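# Four arms uncover table objects and lay dust sheet flat

## Task

Four arms are fixed around a single table whose centre sits at scene x = 0, y = 0 with its surface at z = 0.72 m. Lift the dust sheet (it has a foam knob stitched to each of its four corners) off the objects it covers and lay it out flat on the tabletop, entirely on the table and not over any of the objects. Finish by releasing it and pulling the arms away; the sheet must stay in place without any robot holding it. The objects must stay as they were: any that ends up shifted, tilted or knocked over is penalised, one by one.

## Robot and tools

Robots: four identical i2rt Big YAM arms named arm1, arm2, arm3 and arm4, each with six revolute joints, a two-finger gripper and a wrist camera. The hand reaches roughly 1.0 m from the joint-1 axis. Joints move at different speeds, so the path between two postures can bulge outward. The arms do not coordinate; if one stalls, the rest keep going.

Joint ranges (radians, with the tolerance counted as arrived): joint1_rad -2.879 to 2.879 (±0.045), spins the arm about its base, positive is counter-clockwise seen from above, 0 points where the base faces. joint2_rad 0 to 3.141 (±0.14), shoulder; 0 has the upper arm lying back roughly horizontal, larger values raise it up and over to the front. joint3_rad 0 to 3.019 (±0.09), elbow; 0 is fully folded, larger opens it. joint4_rad -1.692 to 1.57 (±0.055), hand pitch, positive tips fingers up. joint5_rad -1.57 to 1.57 (±0.03), sideways hand swing, positive toward the arm's right. joint6_rad -2.094 to 2.094 (±0.035), hand roll, positive clockwise when viewed from behind. gripper_m 0 to 0.093 m (±0.003), the fingertip gap; each pad pushes about 50 to 62 N at most.

Frames: everything shares one scene frame with its origin on the floor and +z up. The table centre is at x = 0, y = 0, its top at z = 0.72. "hand" is the midpoint between fingertips; its z axis runs along the fingers and its y axis is the opening direction. Base poses are not printed.

execute_actions: argument "actions" is a list holding one action or nothing. An action is an object keyed by arm name; each arm entry has "joints", a map from joint name (the seven names above) to an absolute target, radians for joints and metres for gripper_m. These are targets to reach, not offsets. Arms named in one action start moving together and may finish at different moments; no action runs beyond 15 s. Optional "cameras": list of names from arm1_cam_wrist, arm2_cam_wrist, arm3_cam_wrist, arm4_cam_wrist, cam_high, cam_room_a, or "all"; omitted or null gives all, [] gives none. An empty actions list only reports state and images. Any unknown key or out-of-range number rejects the whole call and nothing moves. Joints or arms left out may still be driving at earlier targets.

wait: "seconds" from 0 to 10; commands nothing, returns the same report as an empty action.

zoom_image: "camera" plus "region" [x0, y0, x1, y1] in pixels of that camera's most recent full image, origin top-left, no larger than 504 by 504.

read_manual: optional "section", only "licences"; returns licence text, moves nothing.

finished_scene: "scene", the integer of the current scene; ends it irreversibly after the last command is held and tells whether the goal was met.

Results: each robot's state including joint_positions, joint torques (raw drive output, nonzero even in free air, offset and noisy), and images in the order the "pictures" line lists. joint_status tells how each commanded motion ended: reached, "off_target" (stopped short, may still push), "contact_stop" or "time_out" (target dropped, holds where it stopped; a timed-out joint may keep a nearby target and keep pushing, shown under on_its_own). "joint command not followed", usually with a "cause:" line, means a self/inter-arm clearance check blocked that arm's joint targets (its gripper still acts); blocked joints read "not_followed" and may be retried with later actions. on_its_own lists uncommanded behaviour; "held at" gives the held target, not the position. To relieve a pushing joint, command its reported position. A very small target change may produce no motion. MOTOR HOT appears from 85 °C; at 100 °C an OVER-TEMPERATURE FAULT drops that arm and its keys show "limit_stop_at_motor_heat" (resend targets afterwards). If a result reports a stop, later motion and finish calls in the same reply are skipped.

Cameras: cam_high and cam_room_a are fixed in the room; wrist cameras are fisheye, 616x616, sitting on top of the hand looking at the fingertips. Room cameras are 504x504. The prompt supplied intrinsics K, distortion and T_world_to_cam (scene to camera, metres) per camera; they may be off by a couple of degrees and millimetres, and wrist-camera poses inherit joint reading errors.

Cautions: the arms do not stop on contact and can shove hard, which also heats motors. Two arms pressing hard on each other ends the run; the clearance check can be late and ignores fingers, gripper housings and wrist cameras. Pushing a rigid object out of the work area fails the task (cloth is exempt). Avoid dropping, slipping, slamming or hard pushing. Something may occasionally nudge loose objects. The simulation keeps running while you compose a reply, with the robots holding their last command.

Each tool is called after "Call:" in YAML: its name, and indented under it one key for each argument.

## Session

Call:
execute_actions:
  actions: []

Scene clock: 0.00 s.
Joint torques (N m, as the arm reports them, + toward a larger angle): no reading
arm1.joint_positions: joint1_rad=-0.194 joint2_rad=+0.410 joint3_rad=+1.489 joint4_rad=-1.350 joint5_rad=-0.292 joint6_rad=+0.724 gripper_m=+0.094
arm1.joint_status: not commanded
arm1.hand: x=+0.2816 y=+0.5664 z=+1.3681 quat_wxyz=(-0.544, -0.757, -0.241, +0.271) (m; scene frame)
arm2.joint_positions: joint1_rad=+0.249 joint2_rad=+0.271 joint3_rad=+1.696 joint4_rad=-1.424 joint5_rad=+0.262 joint6_rad=+0.039 gripper_m=+0.095
arm2.joint_status: not commanded
arm2.hand: x=-0.4975 y=+0.7663 z=+1.4469 quat_wxyz=(-0.541, -0.475, -0.523, +0.456) (m; scene frame)
arm3.joint_positions: joint1_rad=+0.208 joint2_rad=+0.383 joint3_rad=+1.495 joint4_rad=-1.503 joint5_rad=+0.050 joint6_rad=+0.437 gripper_m=+0.094
arm3.joint_status: not commanded
arm3.hand: x=-0.4558 y=-0.6082 z=+1.3680 quat_wxyz=(-0.354, +0.379, -0.737, -0.433) (m; scene frame)
arm4.joint_positions: joint1_rad=-0.076 joint2_rad=+0.422 joint3_rad=+1.487 joint4_rad=-1.226 joint5_rad=+0.169 joint6_rad=-0.597 gripper_m=+0.094
arm4.joint_status: not commanded
arm4.hand: x=+0.3110 y=-0.6658 z=+1.4432 quat_wxyz=(-0.596, +0.652, -0.394, -0.254) (m; scene frame)
pictures: arm1_cam_wrist, arm2_cam_wrist, arm3_cam_wrist, arm4_cam_wrist, cam_high, cam_room_a
Images, in order (width x height): arm1_cam_wrist 616x616, arm2_cam_wrist 616x616, arm3_cam_wrist 616x616, arm4_cam_wrist 616x616, cam_high 504x504, cam_room_a 504x504.

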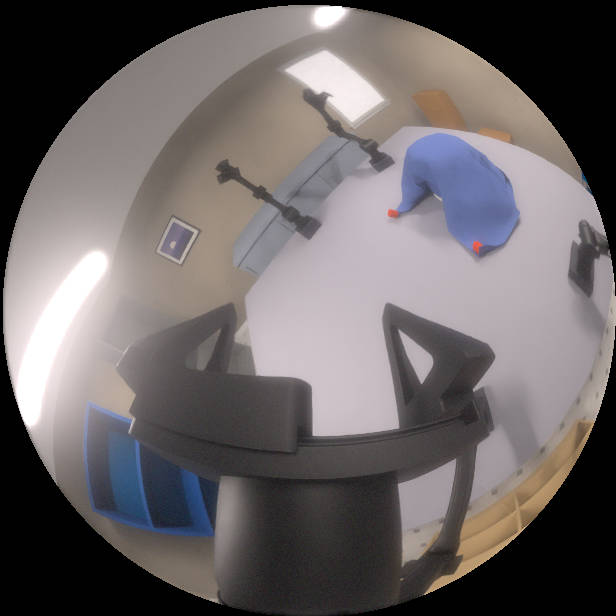

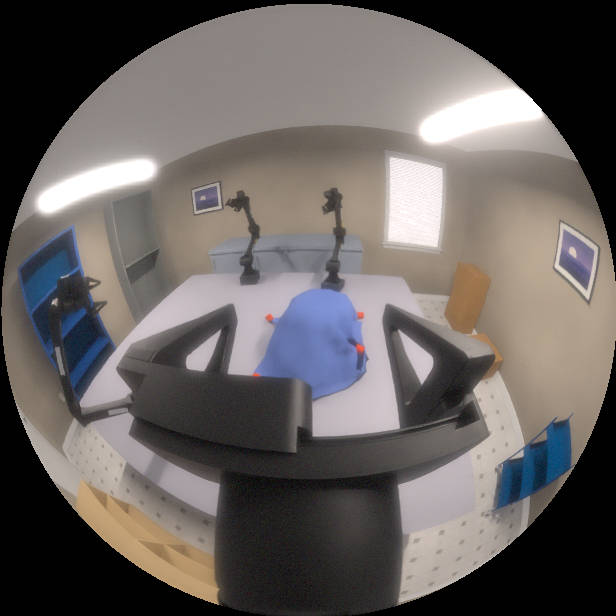

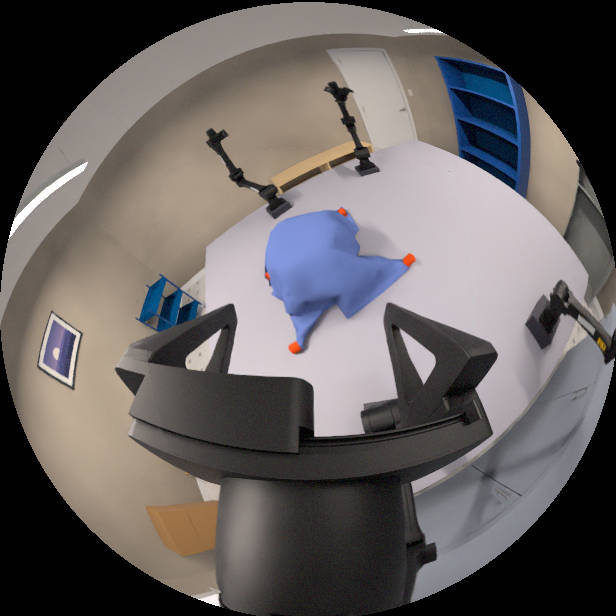

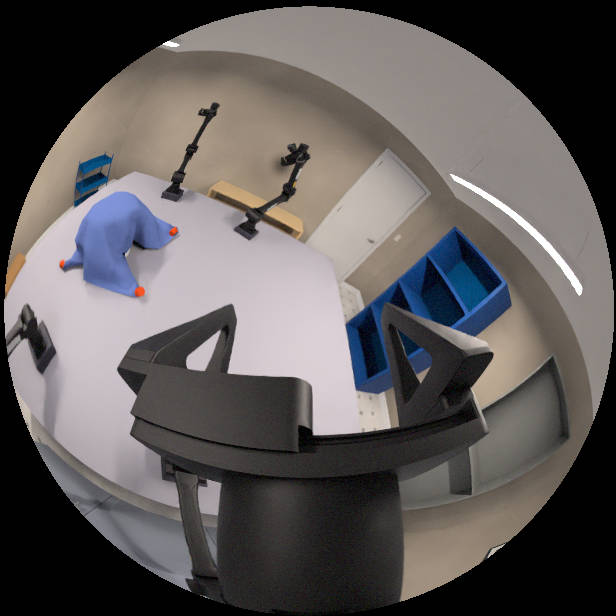

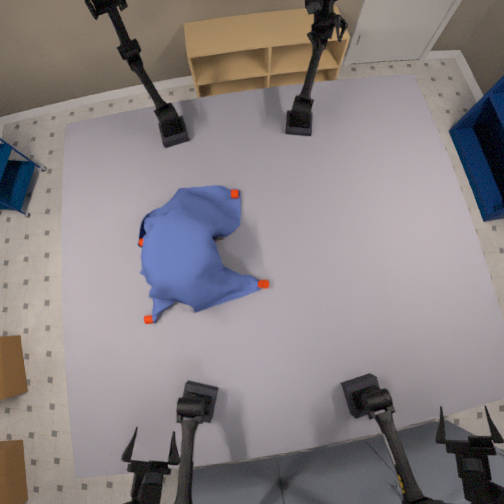

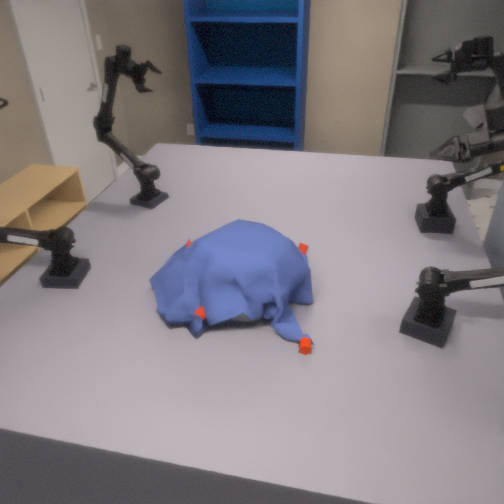

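Call:
execute_actions:
  actions:
    - {"arm1":{"joints":{"joint1_rad":0,"joint2_rad":1.2,"joint3_rad":1.3,"joint4_rad":-1.67,"joint5_rad":0,"joint6_rad":0}},"arm2":{"joints":{"joint1_rad":0,"joint2_rad":1.2,"joint3_rad":1.3,"joint4_rad":-1.67,"joint5_rad":0,"joint6_rad":0}},"arm3":{"joints":{"joint1_rad":0,"joint2_rad":1.2,"joint3_rad":1.3,"joint4_rad":-1.67,"joint5_rad":0,"joint6_rad":0}},"arm4":{"joints":{"joint1_rad":0,"joint2_rad":1.2,"joint3_rad":1.3,"joint4_rad":-1.67,"joint5_rad":0,"joint6_rad":0}}}

Scene clock: 74.63 s.
Joint torques (N m, as the arm reports them, + toward a larger angle): arm1=[-0.54 -6.99  9.57 -0.19  0.08 -0.13] | arm2=[ 0.44 -7.25 10.45 -0.53 -0.13 -0.04] | arm3=[ 0.5  -7.33 10.6  -0.1  -0.05 -0.22] | arm4=[ 1.87 -5.22  8.83  0.17 -0.08  0.17]
arm1.joint_positions: joint1_rad=-0.008 joint2_rad=+1.197 joint3_rad=+1.299 joint4_rad=-1.659 joint5_rad=-0.003 joint6_rad=+0.009 gripper_m=+0.094
arm1.joint_status: all done
arm1.hand: x=+0.1984 y=+0.3720 z=+1.0519 quat_wxyz=(-0.003, -0.798, -0.602, +0.004) (m; scene frame)
arm2.joint_positions: joint1_rad=+0.004 joint2_rad=+1.197 joint3_rad=+1.272 joint4_rad=-1.661 joint5_rad=+0.002 joint6_rad=+0.015 gripper_m=+0.095
arm2.joint_status: all done
arm2.hand: x=-0.3975 y=+0.4361 z=+1.0625 quat_wxyz=(+0.007, -0.657, -0.754, -0.003) (m; scene frame)
arm3.joint_positions: joint1_rad=+0.005 joint2_rad=+1.206 joint3_rad=+1.294 joint4_rad=-1.662 joint5_rad=+0.002 joint6_rad=+0.014 gripper_m=+0.094
arm3.joint_status: all done
arm3.hand: x=-0.3607 y=-0.3875 z=+1.0825 quat_wxyz=(-0.004, +0.564, -0.826, +0.001) (m; scene frame)
arm4.joint_positions: joint1_rad=-0.003 joint2_rad=+1.193 joint3_rad=+1.294 joint4_rad=-1.653 joint5_rad=+0.002 joint6_rad=-0.008 gripper_m=+0.094
arm4.joint_status: all done
arm4.hand: x=+0.2523 y=-0.4687 z=+1.1011 quat_wxyz=(-0.007, +0.745, -0.667, -0.006) (m; scene frame)
pictures: arm1_cam_wrist, arm2_cam_wrist, arm3_cam_wrist, arm4_cam_wrist, cam_high, cam_room_a
camera_calibration (this result's frames):
arm1_cam_wrist: T_world_to_cam=[[-0.963905, 0.266084, -0.00928798, 0.103241], [0.211099, 0.785047, 0.582356, -0.939481], [0.162247, 0.559375, -0.812881, 0.739204], [0, 0, 0, 1]] pos_world=[0.177904, 0.296573, 1.14896]
arm2_cam_wrist: T_world_to_cam=[[-0.993566, -0.112873, -0.00924573, -0.329127], [-0.0961014, 0.797098, 0.596153, -1.02], [-0.0599201, 0.593206, -0.802817, 0.698795], [0, 0, 0, 1]] pos_world=[-0.383161, 0.361362, 1.16604]
arm3_cam_wrist: T_world_to_cam=[[0.932094, -0.362208, 0.00258122, 0.195714], [-0.299689, -0.767167, 0.567134, -1.01058], [-0.20344, -0.529395, -0.823622, 0.738351], [0, 0, 0, 1]] pos_world=[-0.335075, -0.313518, 1.18075]
arm4_cam_wrist: T_world_to_cam=[[0.994407, 0.105549, 0.0037265, -0.20182], [0.0851798, -0.822363, 0.562551, -1.01801], [0.0624414, -0.559087, -0.826754, 0.753887], [0, 0, 0, 1]] pos_world=[0.240331, -0.39438, 1.19671]
Images, in order (width x height): arm1_cam_wrist 616x616, arm2_cam_wrist 616x616, arm3_cam_wrist 616x616, arm4_cam_wrist 616x616, cam_high 504x504, cam_room_a 504x504.

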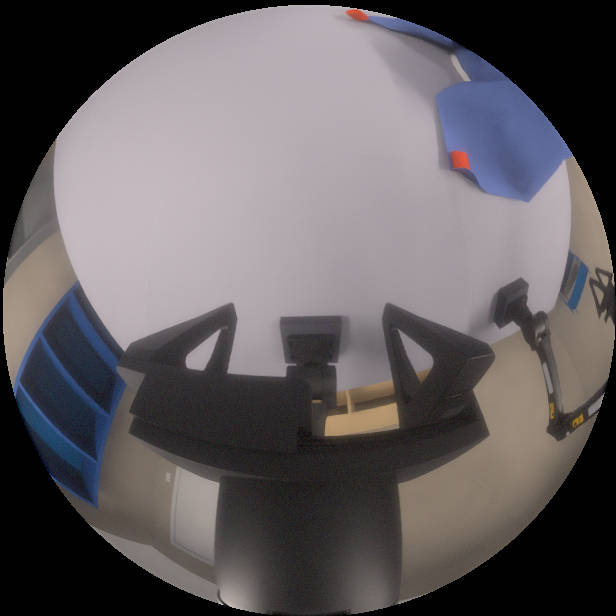

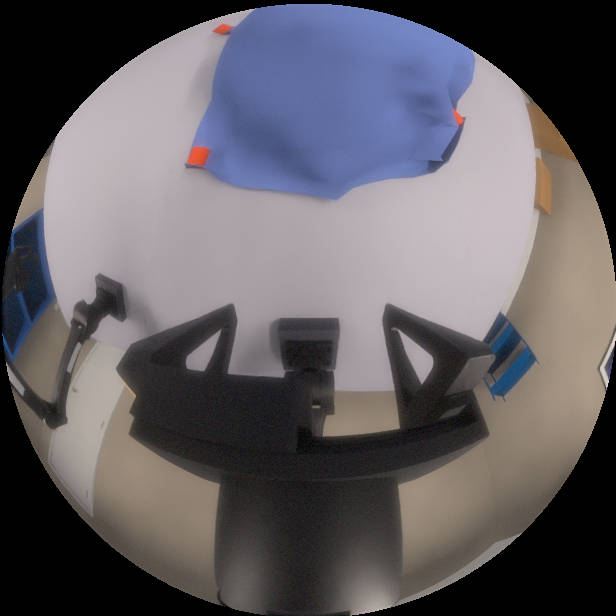

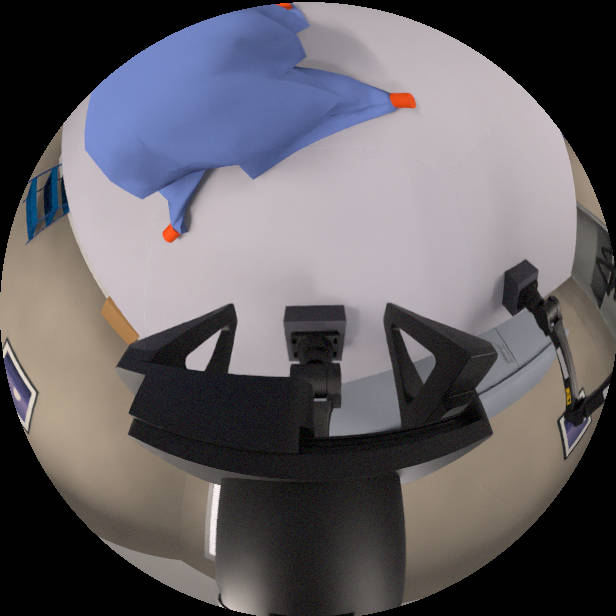

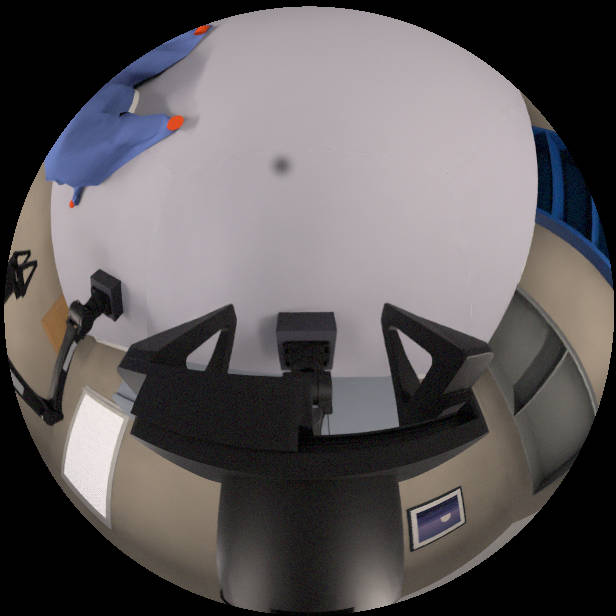

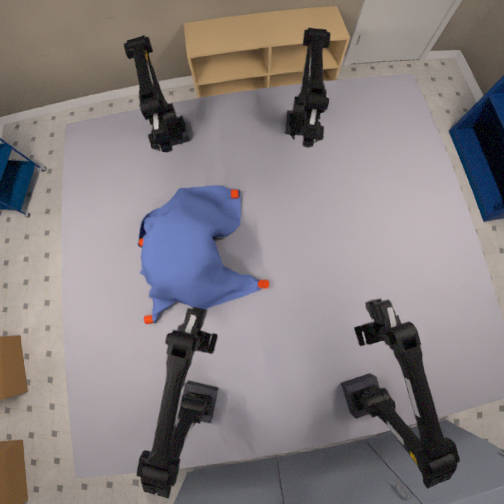

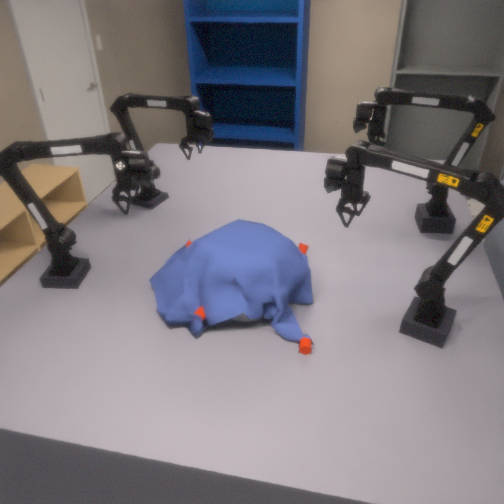

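Call:
execute_actions:
  actions:
    - {"arm1":{"joints":{"joint1_rad":-0.606,"joint2_rad":1.878,"joint3_rad":1.567,"joint4_rad":-1.26,"joint6_rad":0.87}},"arm2":{"joints":{"joint1_rad":-0.572,"joint2_rad":2.139,"joint3_rad":2.168,"joint4_rad":-1.6,"joint6_rad":1.2}},"arm3":{"joints":{"joint1_rad":0.781,"joint2_rad":1.68,"joint3_rad":1.196,"joint4_rad":-1.087,"joint6_rad":-0.98}},"arm4":{"joints":{"joint1_rad":0.432,"joint2_rad":2.329,"joint3_rad":2.188,"joint4_rad":-1.43,"joint6_rad":-0.86}}}

Scene clock: 130.47 s.
Joint torques (N m, as the arm reports them, + toward a larger angle): arm1=[ -1.18 -19.59   9.53  -0.01   0.02   0.13] | arm2=[ -0.56 -22.72  11.83  -0.35   0.05   0.3 ] | arm3=[  0.28 -13.45   9.06   0.57  -0.03  -0.21] | arm4=[  1.5  -23.47  12.06   0.94  -0.04   0.03]
arm1.joint_positions: joint1_rad=-0.612 joint2_rad=+1.888 joint3_rad=+1.552 joint4_rad=-1.268 joint5_rad=+0.000 joint6_rad=+0.861 gripper_m=+0.094
arm1.joint_status: all done
arm1.hand: x=-0.1411 y=+0.3342 z=+0.8486 quat_wxyz=(+0.015, -0.997, +0.082, -0.011) (m; scene frame)
arm2.joint_positions: joint1_rad=-0.571 joint2_rad=+2.158 joint3_rad=+2.119 joint4_rad=-1.601 joint5_rad=+0.000 joint6_rad=+1.185 gripper_m=+0.095
arm2.joint_status: all done
arm2.hand: x=-0.7148 y=+0.1617 z=+0.9204 quat_wxyz=(+0.032, -0.999, +0.019, -0.012) (m; scene frame)
arm3.joint_positions: joint1_rad=+0.789 joint2_rad=+1.690 joint3_rad=+1.193 joint4_rad=-1.096 joint5_rad=-0.001 joint6_rad=-0.966 gripper_m=+0.094
arm3.joint_status: all done
arm3.hand: x=-0.6672 y=-0.2718 z=+0.8550 quat_wxyz=(+0.007, +0.996, -0.089, +0.008) (m; scene frame)
arm4.joint_positions: joint1_rad=+0.433 joint2_rad=+2.347 joint3_rad=+2.134 joint4_rad=-1.439 joint5_rad=-0.001 joint6_rad=-0.852 gripper_m=+0.094
arm4.joint_status: all done
arm4.hand: x=-0.0682 y=-0.2054 z=+0.8284 quat_wxyz=(+0.033, +0.995, -0.089, +0.023) (m; scene frame)
pictures: arm1_cam_wrist, arm2_cam_wrist, arm3_cam_wrist, arm4_cam_wrist, cam_high, cam_room_a
camera_calibration (this result's frames):
arm1_cam_wrist: T_world_to_cam=[[0.15335, 0.987958, 0.0205769, -0.324858], [0.784543, -0.134384, 0.605337, -0.351069], [0.600812, -0.0766849, -0.795703, 0.910062], [0, 0, 0, 1]] pos_world=[-0.22153, 0.343556, 0.943339]
arm2_cam_wrist: T_world_to_cam=[[0.0607064, 0.996895, 0.050142, -0.157229], [0.79438, -0.078669, 0.602306, 0.0254045], [0.604381, 0.00326793, -0.796689, 1.29309], [0, 0, 0, 1]] pos_world=[-0.792153, 0.154514, 1.02277]
arm3_cam_wrist: T_world_to_cam=[[0.176804, 0.984118, -0.0158499, 0.401664], [0.799138, -0.134133, 0.585992, 0.00437806], [0.57456, -0.116272, -0.810162, 1.16976], [0, 0, 0, 1]] pos_world=[-0.74661, -0.258687, 0.951494]
arm4_cam_wrist: T_world_to_cam=[[0.184874, 0.980961, -0.0594754, 0.267033], [0.777938, -0.109094, 0.618798, -0.473591], [0.600528, -0.160668, -0.783296, 0.778144], [0, 0, 0, 1]] pos_world=[-0.14824, -0.188592, 0.918455]
Images, in order (width x height): arm1_cam_wrist 616x616, arm2_cam_wrist 616x616, arm3_cam_wrist 616x616, arm4_cam_wrist 616x616, cam_high 504x504, cam_room_a 504x504.

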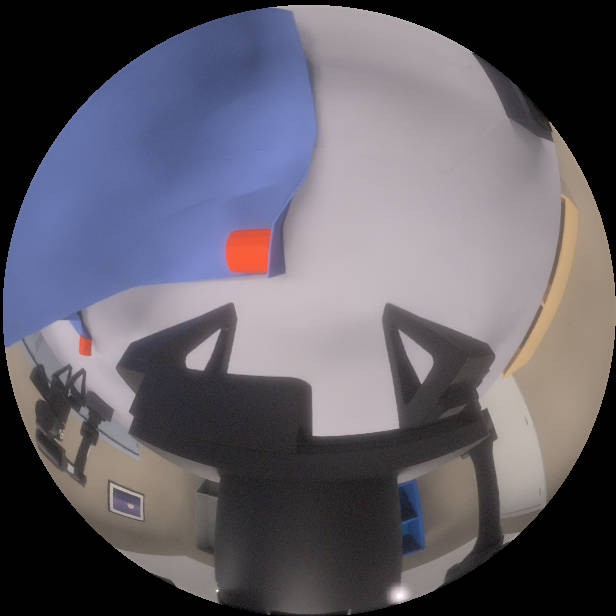

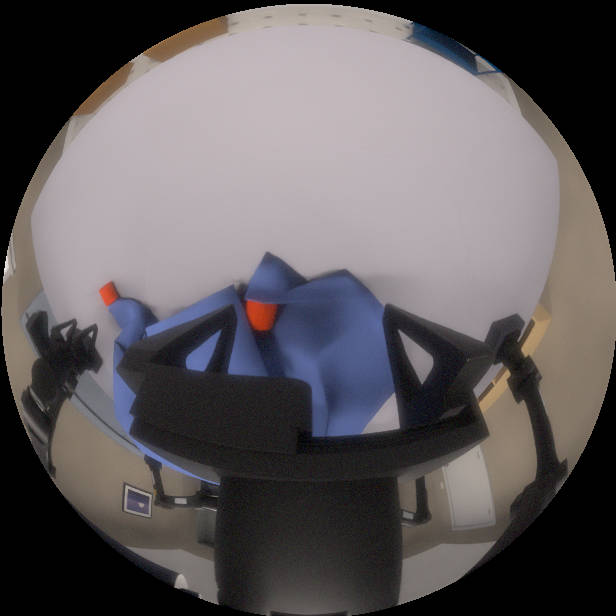

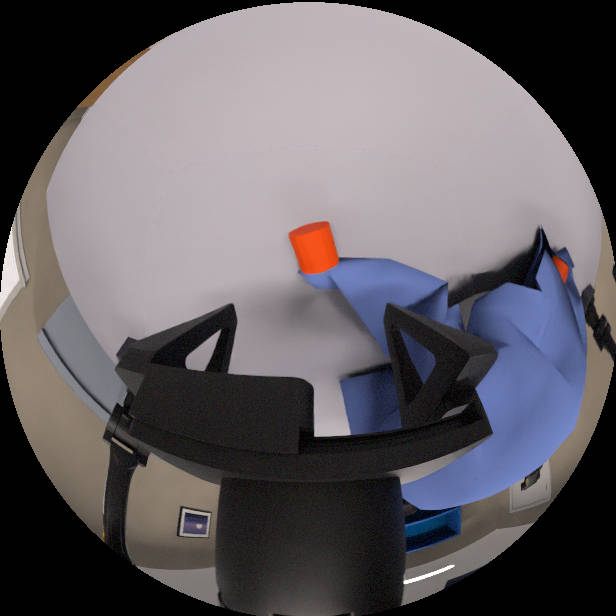

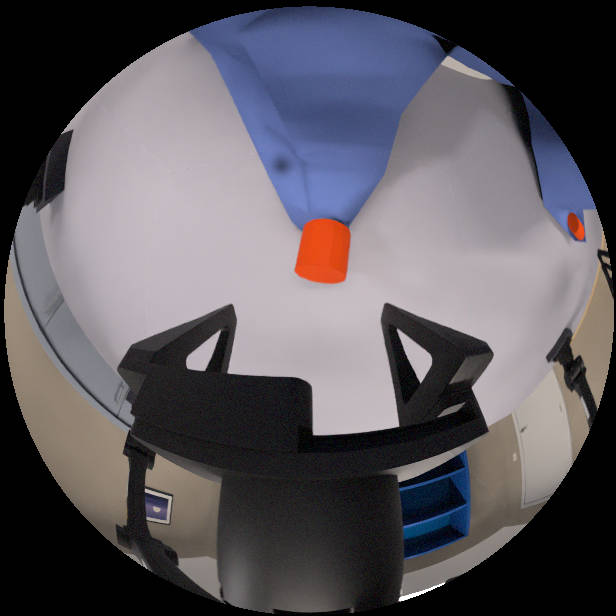

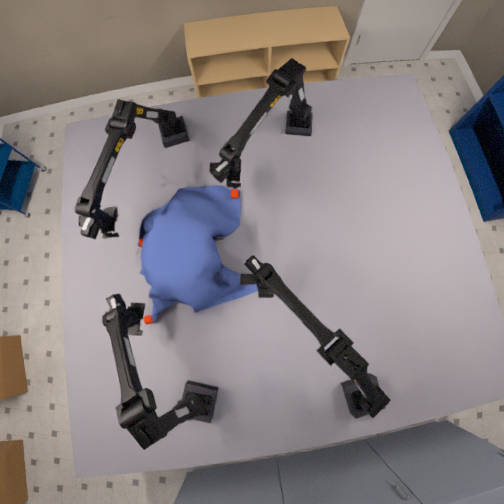

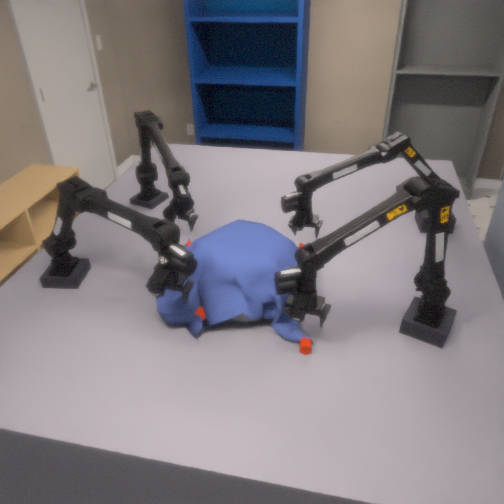

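Call:
execute_actions:
  actions:
    - {"arm1":{"joints":{"joint1_rad":-0.56,"joint2_rad":2.03,"joint3_rad":1.671,"joint4_rad":-1.18,"joint6_rad":0.9}},"arm2":{"joints":{"joint1_rad":-0.622,"joint2_rad":2.229,"joint3_rad":2.089,"joint4_rad":-1.376,"joint5_rad":-0.6,"joint6_rad":1.57}},"arm3":{"joints":{"joint1_rad":0.79,"joint2_rad":1.846,"joint3_rad":1.098,"joint4_rad":-0.805,"joint6_rad":-1.2}},"arm4":{"joints":{"joint1_rad":0.441,"joint2_rad":2.355,"joint3_rad":2.034,"joint4_rad":-1.187,"joint6_rad":-0.78}}}

Scene clock: 178.70 s.
Joint torques (N m, as the arm reports them, + toward a larger angle): arm1=[ -1.72 -19.35  10.77   0.06   0.04   0.07] | arm2=[  0.53 -24.47   9.6    0.    -0.48   0.29] | arm3=[  0.82 -14.46   7.87   0.56  -0.04  -0.22] | arm4=[  2.24 -21.31   8.09   1.57  -0.03   0.16]
arm1.joint_positions: joint1_rad=-0.558 joint2_rad=+2.021 joint3_rad=+1.638 joint4_rad=-1.186 joint5_rad=+0.000 joint6_rad=+0.891 gripper_m=+0.094
arm1.joint_status: all done
arm1.hand: x=-0.1549 y=+0.2810 z=+0.8044 quat_wxyz=(+0.002, -0.998, +0.070, +0.002) (m; scene frame)
arm2.joint_positions: joint1_rad=-0.628 joint2_rad=+2.245 joint3_rad=+2.073 joint4_rad=-1.388 joint5_rad=-0.597 joint6_rad=+1.555 gripper_m=+0.095
arm2.joint_status: all done
arm2.hand: x=-0.6800 y=+0.1003 z=+0.8748 quat_wxyz=(-0.078, -0.931, +0.219, -0.283) (m; scene frame)
arm3.joint_positions: joint1_rad=+0.789 joint2_rad=+1.857 joint3_rad=+1.090 joint4_rad=-0.814 joint5_rad=-0.001 joint6_rad=-1.186 gripper_m=+0.094
arm3.joint_status: all done
arm3.hand: x=-0.6672 y=-0.2696 z=+0.7482 quat_wxyz=(+0.002, +1.000, +0.021, +0.005) (m; scene frame)
arm4.joint_positions: joint1_rad=+0.433 joint2_rad=+2.348 joint3_rad=+2.032 joint4_rad=-1.206 joint5_rad=-0.001 joint6_rad=-0.788 gripper_m=+0.094
arm4.joint_status: all done
arm4.hand: x=-0.0796 y=-0.1868 z=+0.7896 quat_wxyz=(-0.019, +0.992, -0.121, -0.015) (m; scene frame)
pictures: arm1_cam_wrist, arm2_cam_wrist, arm3_cam_wrist, arm4_cam_wrist, cam_high, cam_room_a
camera_calibration (this result's frames):
arm1_cam_wrist: T_world_to_cam=[[0.130321, 0.991453, -0.00609789, -0.252353], [0.803271, -0.101976, 0.586819, -0.311942], [0.581181, -0.0813728, -0.809696, 0.888622], [0, 0, 0, 1]] pos_world=[-0.23299, 0.290696, 0.901027]
arm2_cam_wrist: T_world_to_cam=[[0.47532, 0.879584, -0.0200841, 0.259313], [0.31041, -0.146296, 0.939278, -0.596756], [0.823236, -0.452692, -0.342569, 1.03315], [0, 0, 0, 1]] pos_world=[-0.788545, 0.152309, 0.919654]
arm3_cam_wrist: T_world_to_cam=[[-0.0425085, 0.999064, -0.00806546, 0.249712], [0.81381, 0.039307, 0.579801, 0.128446], [0.579575, 0.0180827, -0.814718, 1.12644], [0, 0, 0, 1]] pos_world=[-0.746771, -0.274896, 0.845271]
arm4_cam_wrist: T_world_to_cam=[[0.246758, 0.96842, 0.0356849, 0.17604], [0.805666, -0.225472, 0.547782, -0.402117], [0.538529, -0.106419, -0.83586, 0.804378], [0, 0, 0, 1]] pos_world=[-0.152647, -0.175545, 0.886337]
Images, in order (width x height): arm1_cam_wrist 616x616, arm2_cam_wrist 616x616, arm3_cam_wrist 616x616, arm4_cam_wrist 616x616, cam_high 504x504, cam_room_a 504x504.

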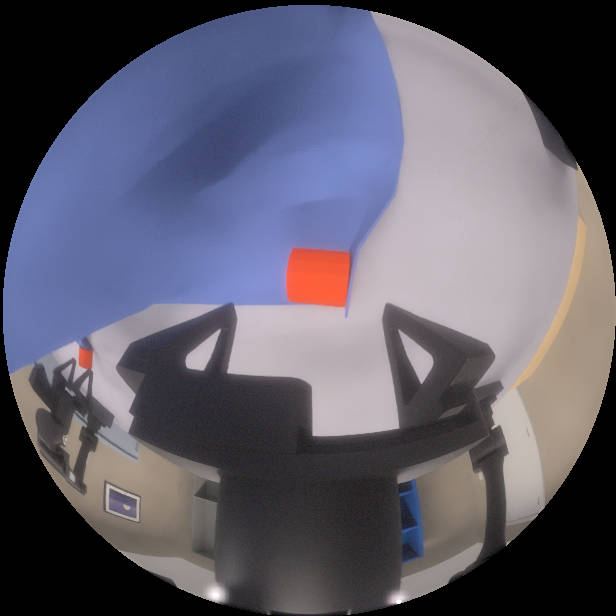

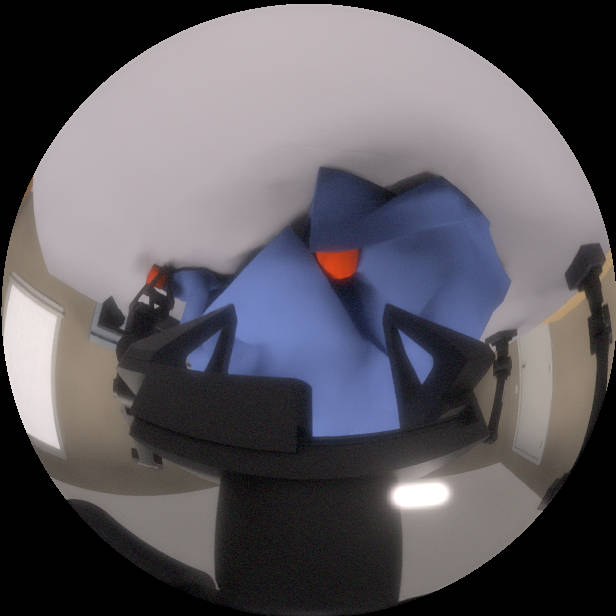

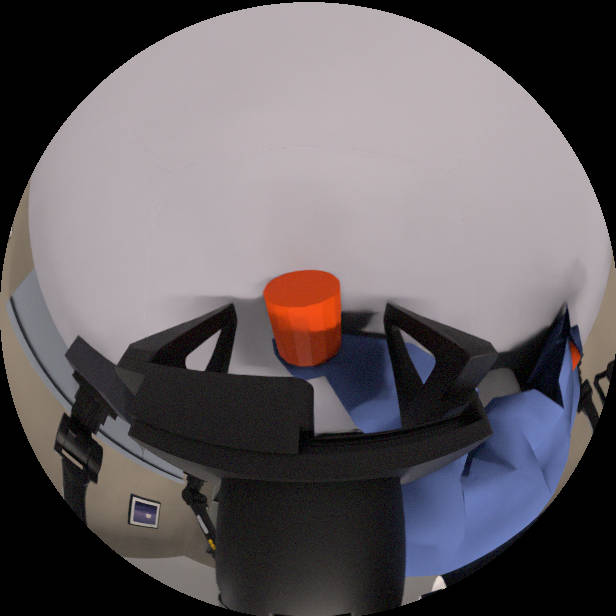

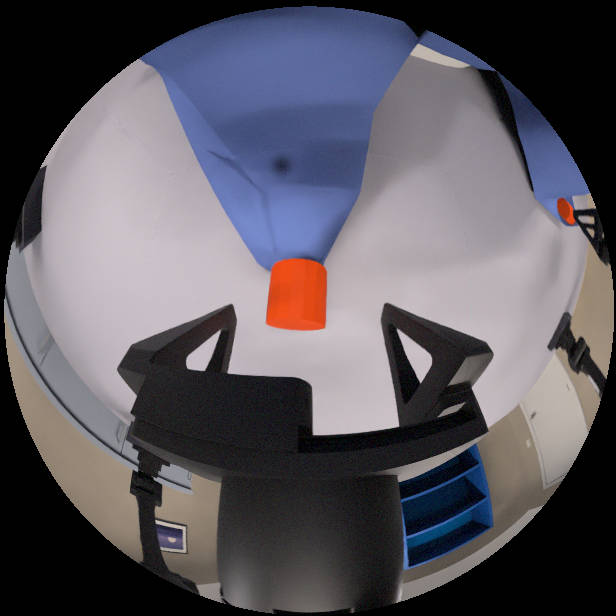

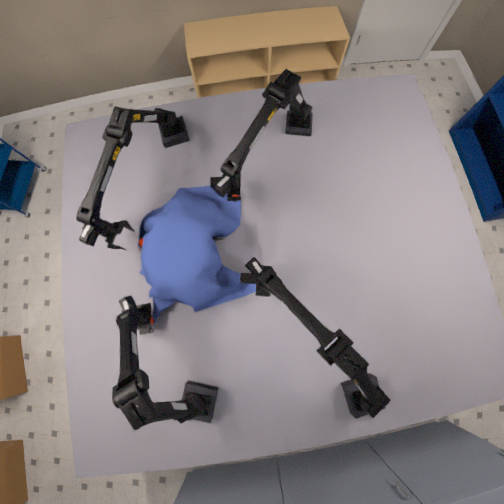

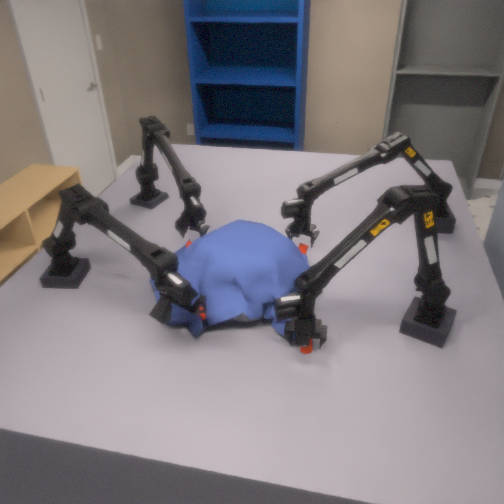

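Call:
execute_actions:
  actions:
    - {"arm1":{"joints":{"joint1_rad":-0.575,"joint2_rad":2.07,"joint3_rad":1.575,"joint4_rad":-1.058}},"arm2":{"joints":{"joint1_rad":-0.543,"joint2_rad":2.272,"joint3_rad":1.93,"joint4_rad":-1.192}},"arm3":{"joints":{"gripper_m":0.02}},"arm4":{"joints":{"joint1_rad":0.445,"joint2_rad":2.38,"joint3_rad":1.995,"joint4_rad":-1.16}}}

Scene clock: 205.17 s.
Joint torques (N m, as the arm reports them, + toward a larger angle): arm1=[ -2.32 -19.38   7.62   0.16   0.08   0.11] | arm2=[ -0.25 -23.12   8.92   0.28  -0.45   0.26] | arm3=[  0.91 -14.27   7.89   0.56  -0.04  -0.22] | arm4=[  2.37 -19.38   7.45   1.61  -0.04   0.15]
arm1.joint_positions: joint1_rad=-0.566 joint2_rad=+2.049 joint3_rad=+1.581 joint4_rad=-1.070 joint5_rad=+0.000 joint6_rad=+0.891 gripper_m=+0.094
arm1.joint_status: all done
arm1.hand: x=-0.1604 y=+0.2829 z=+0.7682 quat_wxyz=(-0.009, -0.997, +0.074, +0.012) (m; scene frame)
arm2.joint_positions: joint1_rad=-0.537 joint2_rad=+2.283 joint3_rad=+1.917 joint4_rad=-1.203 joint5_rad=-0.597 joint6_rad=+1.556 gripper_m=+0.095
arm2.joint_status: all done
arm2.hand: x=-0.6150 y=+0.0932 z=+0.7917 quat_wxyz=(-0.060, -0.939, +0.178, -0.287) (m; scene frame)
arm3.joint_positions: joint1_rad=+0.789 joint2_rad=+1.857 joint3_rad=+1.090 joint4_rad=-0.814 joint5_rad=-0.001 joint6_rad=-1.187 gripper_m=+0.039
arm3.joint_status: gripper_m off_target (ended at +0.039, target +0.020)
arm3.hand: x=-0.6672 y=-0.2696 z=+0.7482 quat_wxyz=(+0.002, +1.000, +0.021, +0.005) (m; scene frame)
arm4.joint_positions: joint1_rad=+0.439 joint2_rad=+2.356 joint3_rad=+2.000 joint4_rad=-1.180 joint5_rad=-0.001 joint6_rad=-0.787 gripper_m=+0.094
arm4.joint_status: all done
arm4.hand: x=-0.0793 y=-0.1946 z=+0.7721 quat_wxyz=(-0.013, +0.993, -0.119, -0.011) (m; scene frame)
pictures: arm1_cam_wrist, arm2_cam_wrist, arm3_cam_wrist, arm4_cam_wrist, cam_high, cam_room_a
camera_calibration (this result's frames):
arm1_cam_wrist: T_world_to_cam=[[0.137692, 0.990031, -0.0296661, -0.233976], [0.815479, -0.0963145, 0.570716, -0.273432], [0.562169, -0.102775, -0.820611, 0.874041], [0, 0, 0, 1]] pos_world=[-0.236164, 0.295138, 0.866359]
arm2_cam_wrist: T_world_to_cam=[[0.393976, 0.919069, -0.00980704, 0.171181], [0.31877, -0.126623, 0.939336, -0.536615], [0.862072, -0.373202, -0.342859, 0.96464], [0, 0, 0, 1]] pos_world=[-0.727974, 0.13473, 0.836476]
arm3_cam_wrist: T_world_to_cam=[[-0.0432707, 0.999031, -0.00807298, 0.2492], [0.813781, 0.0399323, 0.579798, 0.128598], [0.579558, 0.0185186, -0.81472, 1.12655], [0, 0, 0, 1]] pos_world=[-0.746767, -0.274956, 0.845271]
arm4_cam_wrist: T_world_to_cam=[[0.241716, 0.970013, 0.0254679, 0.191963], [0.802636, -0.214619, 0.55652, -0.399401], [0.545297, -0.114078, -0.830444, 0.783622], [0, 0, 0, 1]] pos_world=[-0.153134, -0.182531, 0.868139]
Images, in order (width x height): arm1_cam_wrist 616x616, arm2_cam_wrist 616x616, arm3_cam_wrist 616x616, arm4_cam_wrist 616x616, cam_high 504x504, cam_room_a 504x504.

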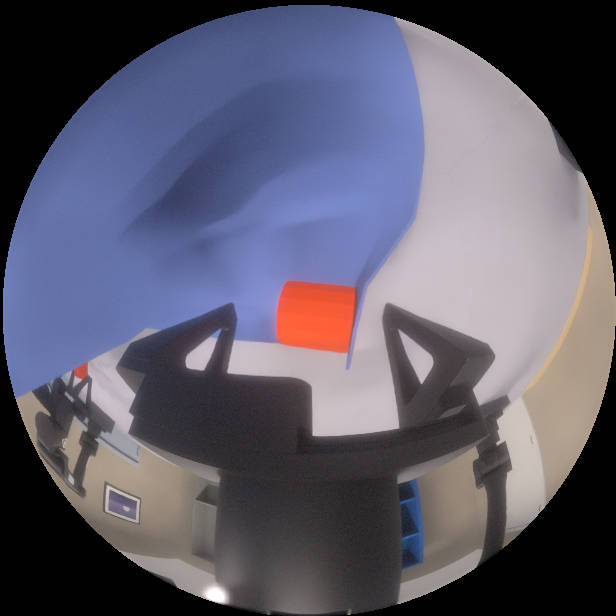

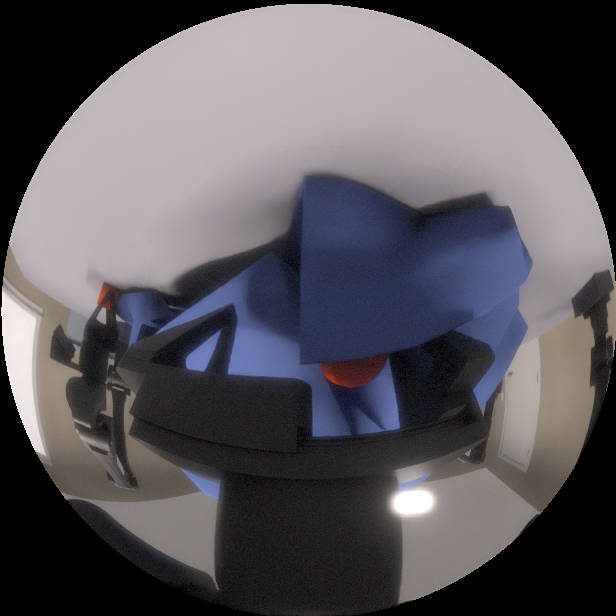

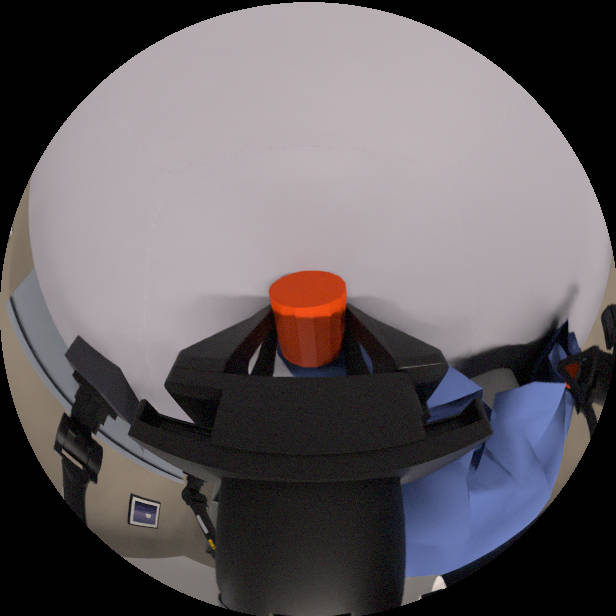

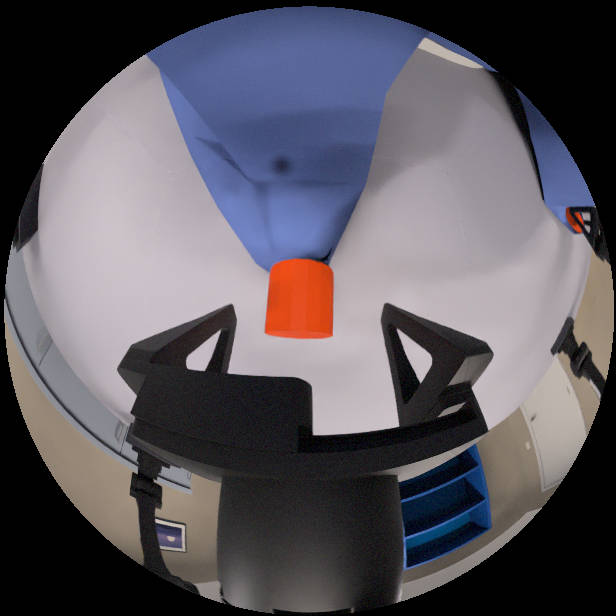

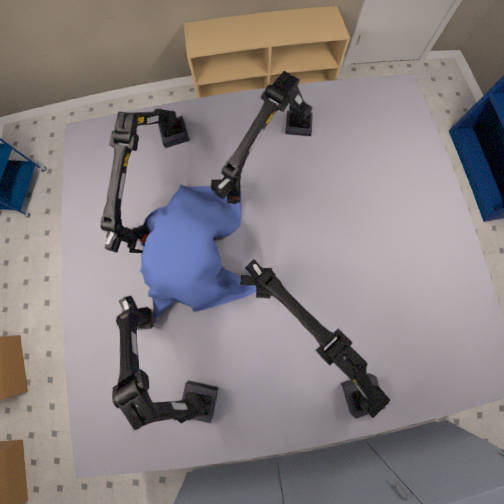

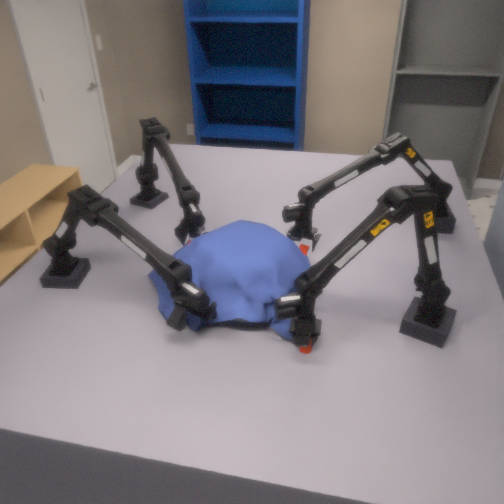

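Call:
execute_actions:
  actions:
    - {"arm1":{"joints":{"joint2_rad":2.098,"joint4_rad":-1.12}},"arm2":{"joints":{"gripper_m":0.02}},"arm4":{"joints":{"joint2_rad":2.412}}}
  cameras: ["arm1_cam_wrist","arm2_cam_wrist","arm4_cam_wrist"]

Scene clock: 212.00 s.
Joint torques (N m, as the arm reports them, + toward a larger angle): arm1=[ -2.2  -18.12   7.52  -0.89   0.03   0.  ] | arm2=[  0.41 -23.87   8.82  -0.03  -0.47   0.26] | arm3=[  0.85 -14.18   7.9    0.56  -0.03  -0.22] | arm4=[  2.07 -20.22   7.28   1.39  -0.04   0.15]
arm1.joint_positions: joint1_rad=-0.566 joint2_rad=+2.071 joint3_rad=+1.581 joint4_rad=-1.109 joint5_rad=+0.000 joint6_rad=+0.891 gripper_m=+0.094
arm1.joint_status: all done
arm1.hand: x=-0.1514 y=+0.2912 z=+0.7559 quat_wxyz=(+0.013, -0.997, +0.074, -0.008) (m; scene frame)
arm2.joint_positions: joint1_rad=-0.537 joint2_rad=+2.283 joint3_rad=+1.917 joint4_rad=-1.203 joint5_rad=-0.598 joint6_rad=+1.556 gripper_m=+0.038
arm2.joint_status: gripper_m off_target (ended at +0.038, target +0.020)
arm2.hand: x=-0.6149 y=+0.0931 z=+0.7917 quat_wxyz=(-0.060, -0.939, +0.178, -0.287) (m; scene frame)
arm3.joint_positions: joint1_rad=+0.789 joint2_rad=+1.857 joint3_rad=+1.090 joint4_rad=-0.814 joint5_rad=-0.001 joint6_rad=-1.187 gripper_m=+0.039
arm3.joint_status: not commanded
arm3.hand: x=-0.6672 y=-0.2696 z=+0.7482 quat_wxyz=(+0.002, +1.000, +0.021, +0.005) (m; scene frame)
arm4.joint_positions: joint1_rad=+0.439 joint2_rad=+2.392 joint3_rad=+2.000 joint4_rad=-1.178 joint5_rad=-0.001 joint6_rad=-0.787 gripper_m=+0.094
arm4.joint_status: all done
arm4.hand: x=-0.0764 y=-0.1995 z=+0.7480 quat_wxyz=(+0.000, +0.993, -0.119, -0.001) (m; scene frame)
pictures: arm1_cam_wrist, arm2_cam_wrist, arm4_cam_wrist
camera_calibration (this result's frames):
arm1_cam_wrist: T_world_to_cam=[[0.138298, 0.990242, 0.0171412, -0.279176], [0.789243, -0.120649, 0.602113, -0.293534], [0.598306, -0.0697426, -0.798227, 0.838679], [0, 0, 0, 1]] pos_world=[-0.231508, 0.299529, 0.850982]
arm2_cam_wrist: T_world_to_cam=[[0.394269, 0.918945, -0.0095874, 0.171199], [0.318322, -0.126773, 0.939468, -0.537035], [0.862104, -0.373455, -0.342503, 0.964363], [0, 0, 0, 1]] pos_world=[-0.72793, 0.134743, 0.836466]
arm4_cam_wrist: T_world_to_cam=[[0.241464, 0.970409, 0.0015497, 0.214554], [0.792667, -0.198157, 0.576553, -0.401871], [0.559799, -0.137988, -0.817058, 0.747772], [0, 0, 0, 1]] pos_world=[-0.15186, -0.184655, 0.842341]
Images, in order (width x height): arm1_cam_wrist 616x616, arm2_cam_wrist 616x616, arm4_cam_wrist 616x616.

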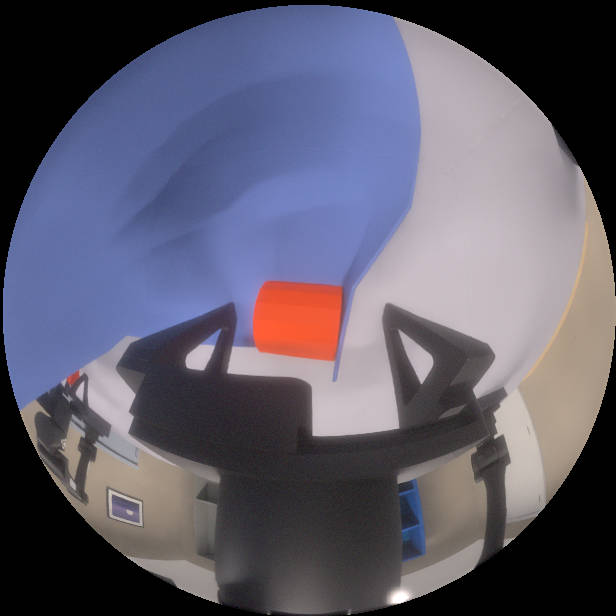

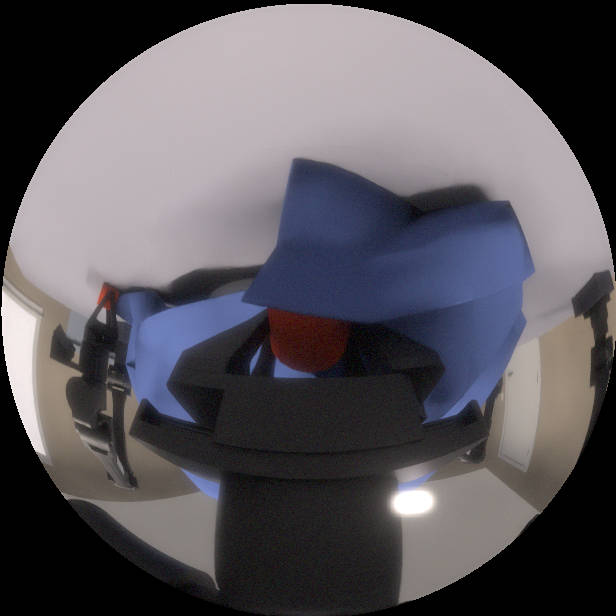

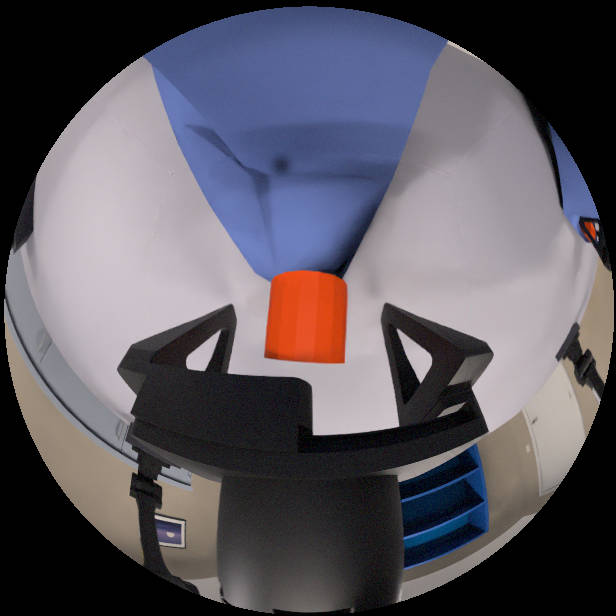

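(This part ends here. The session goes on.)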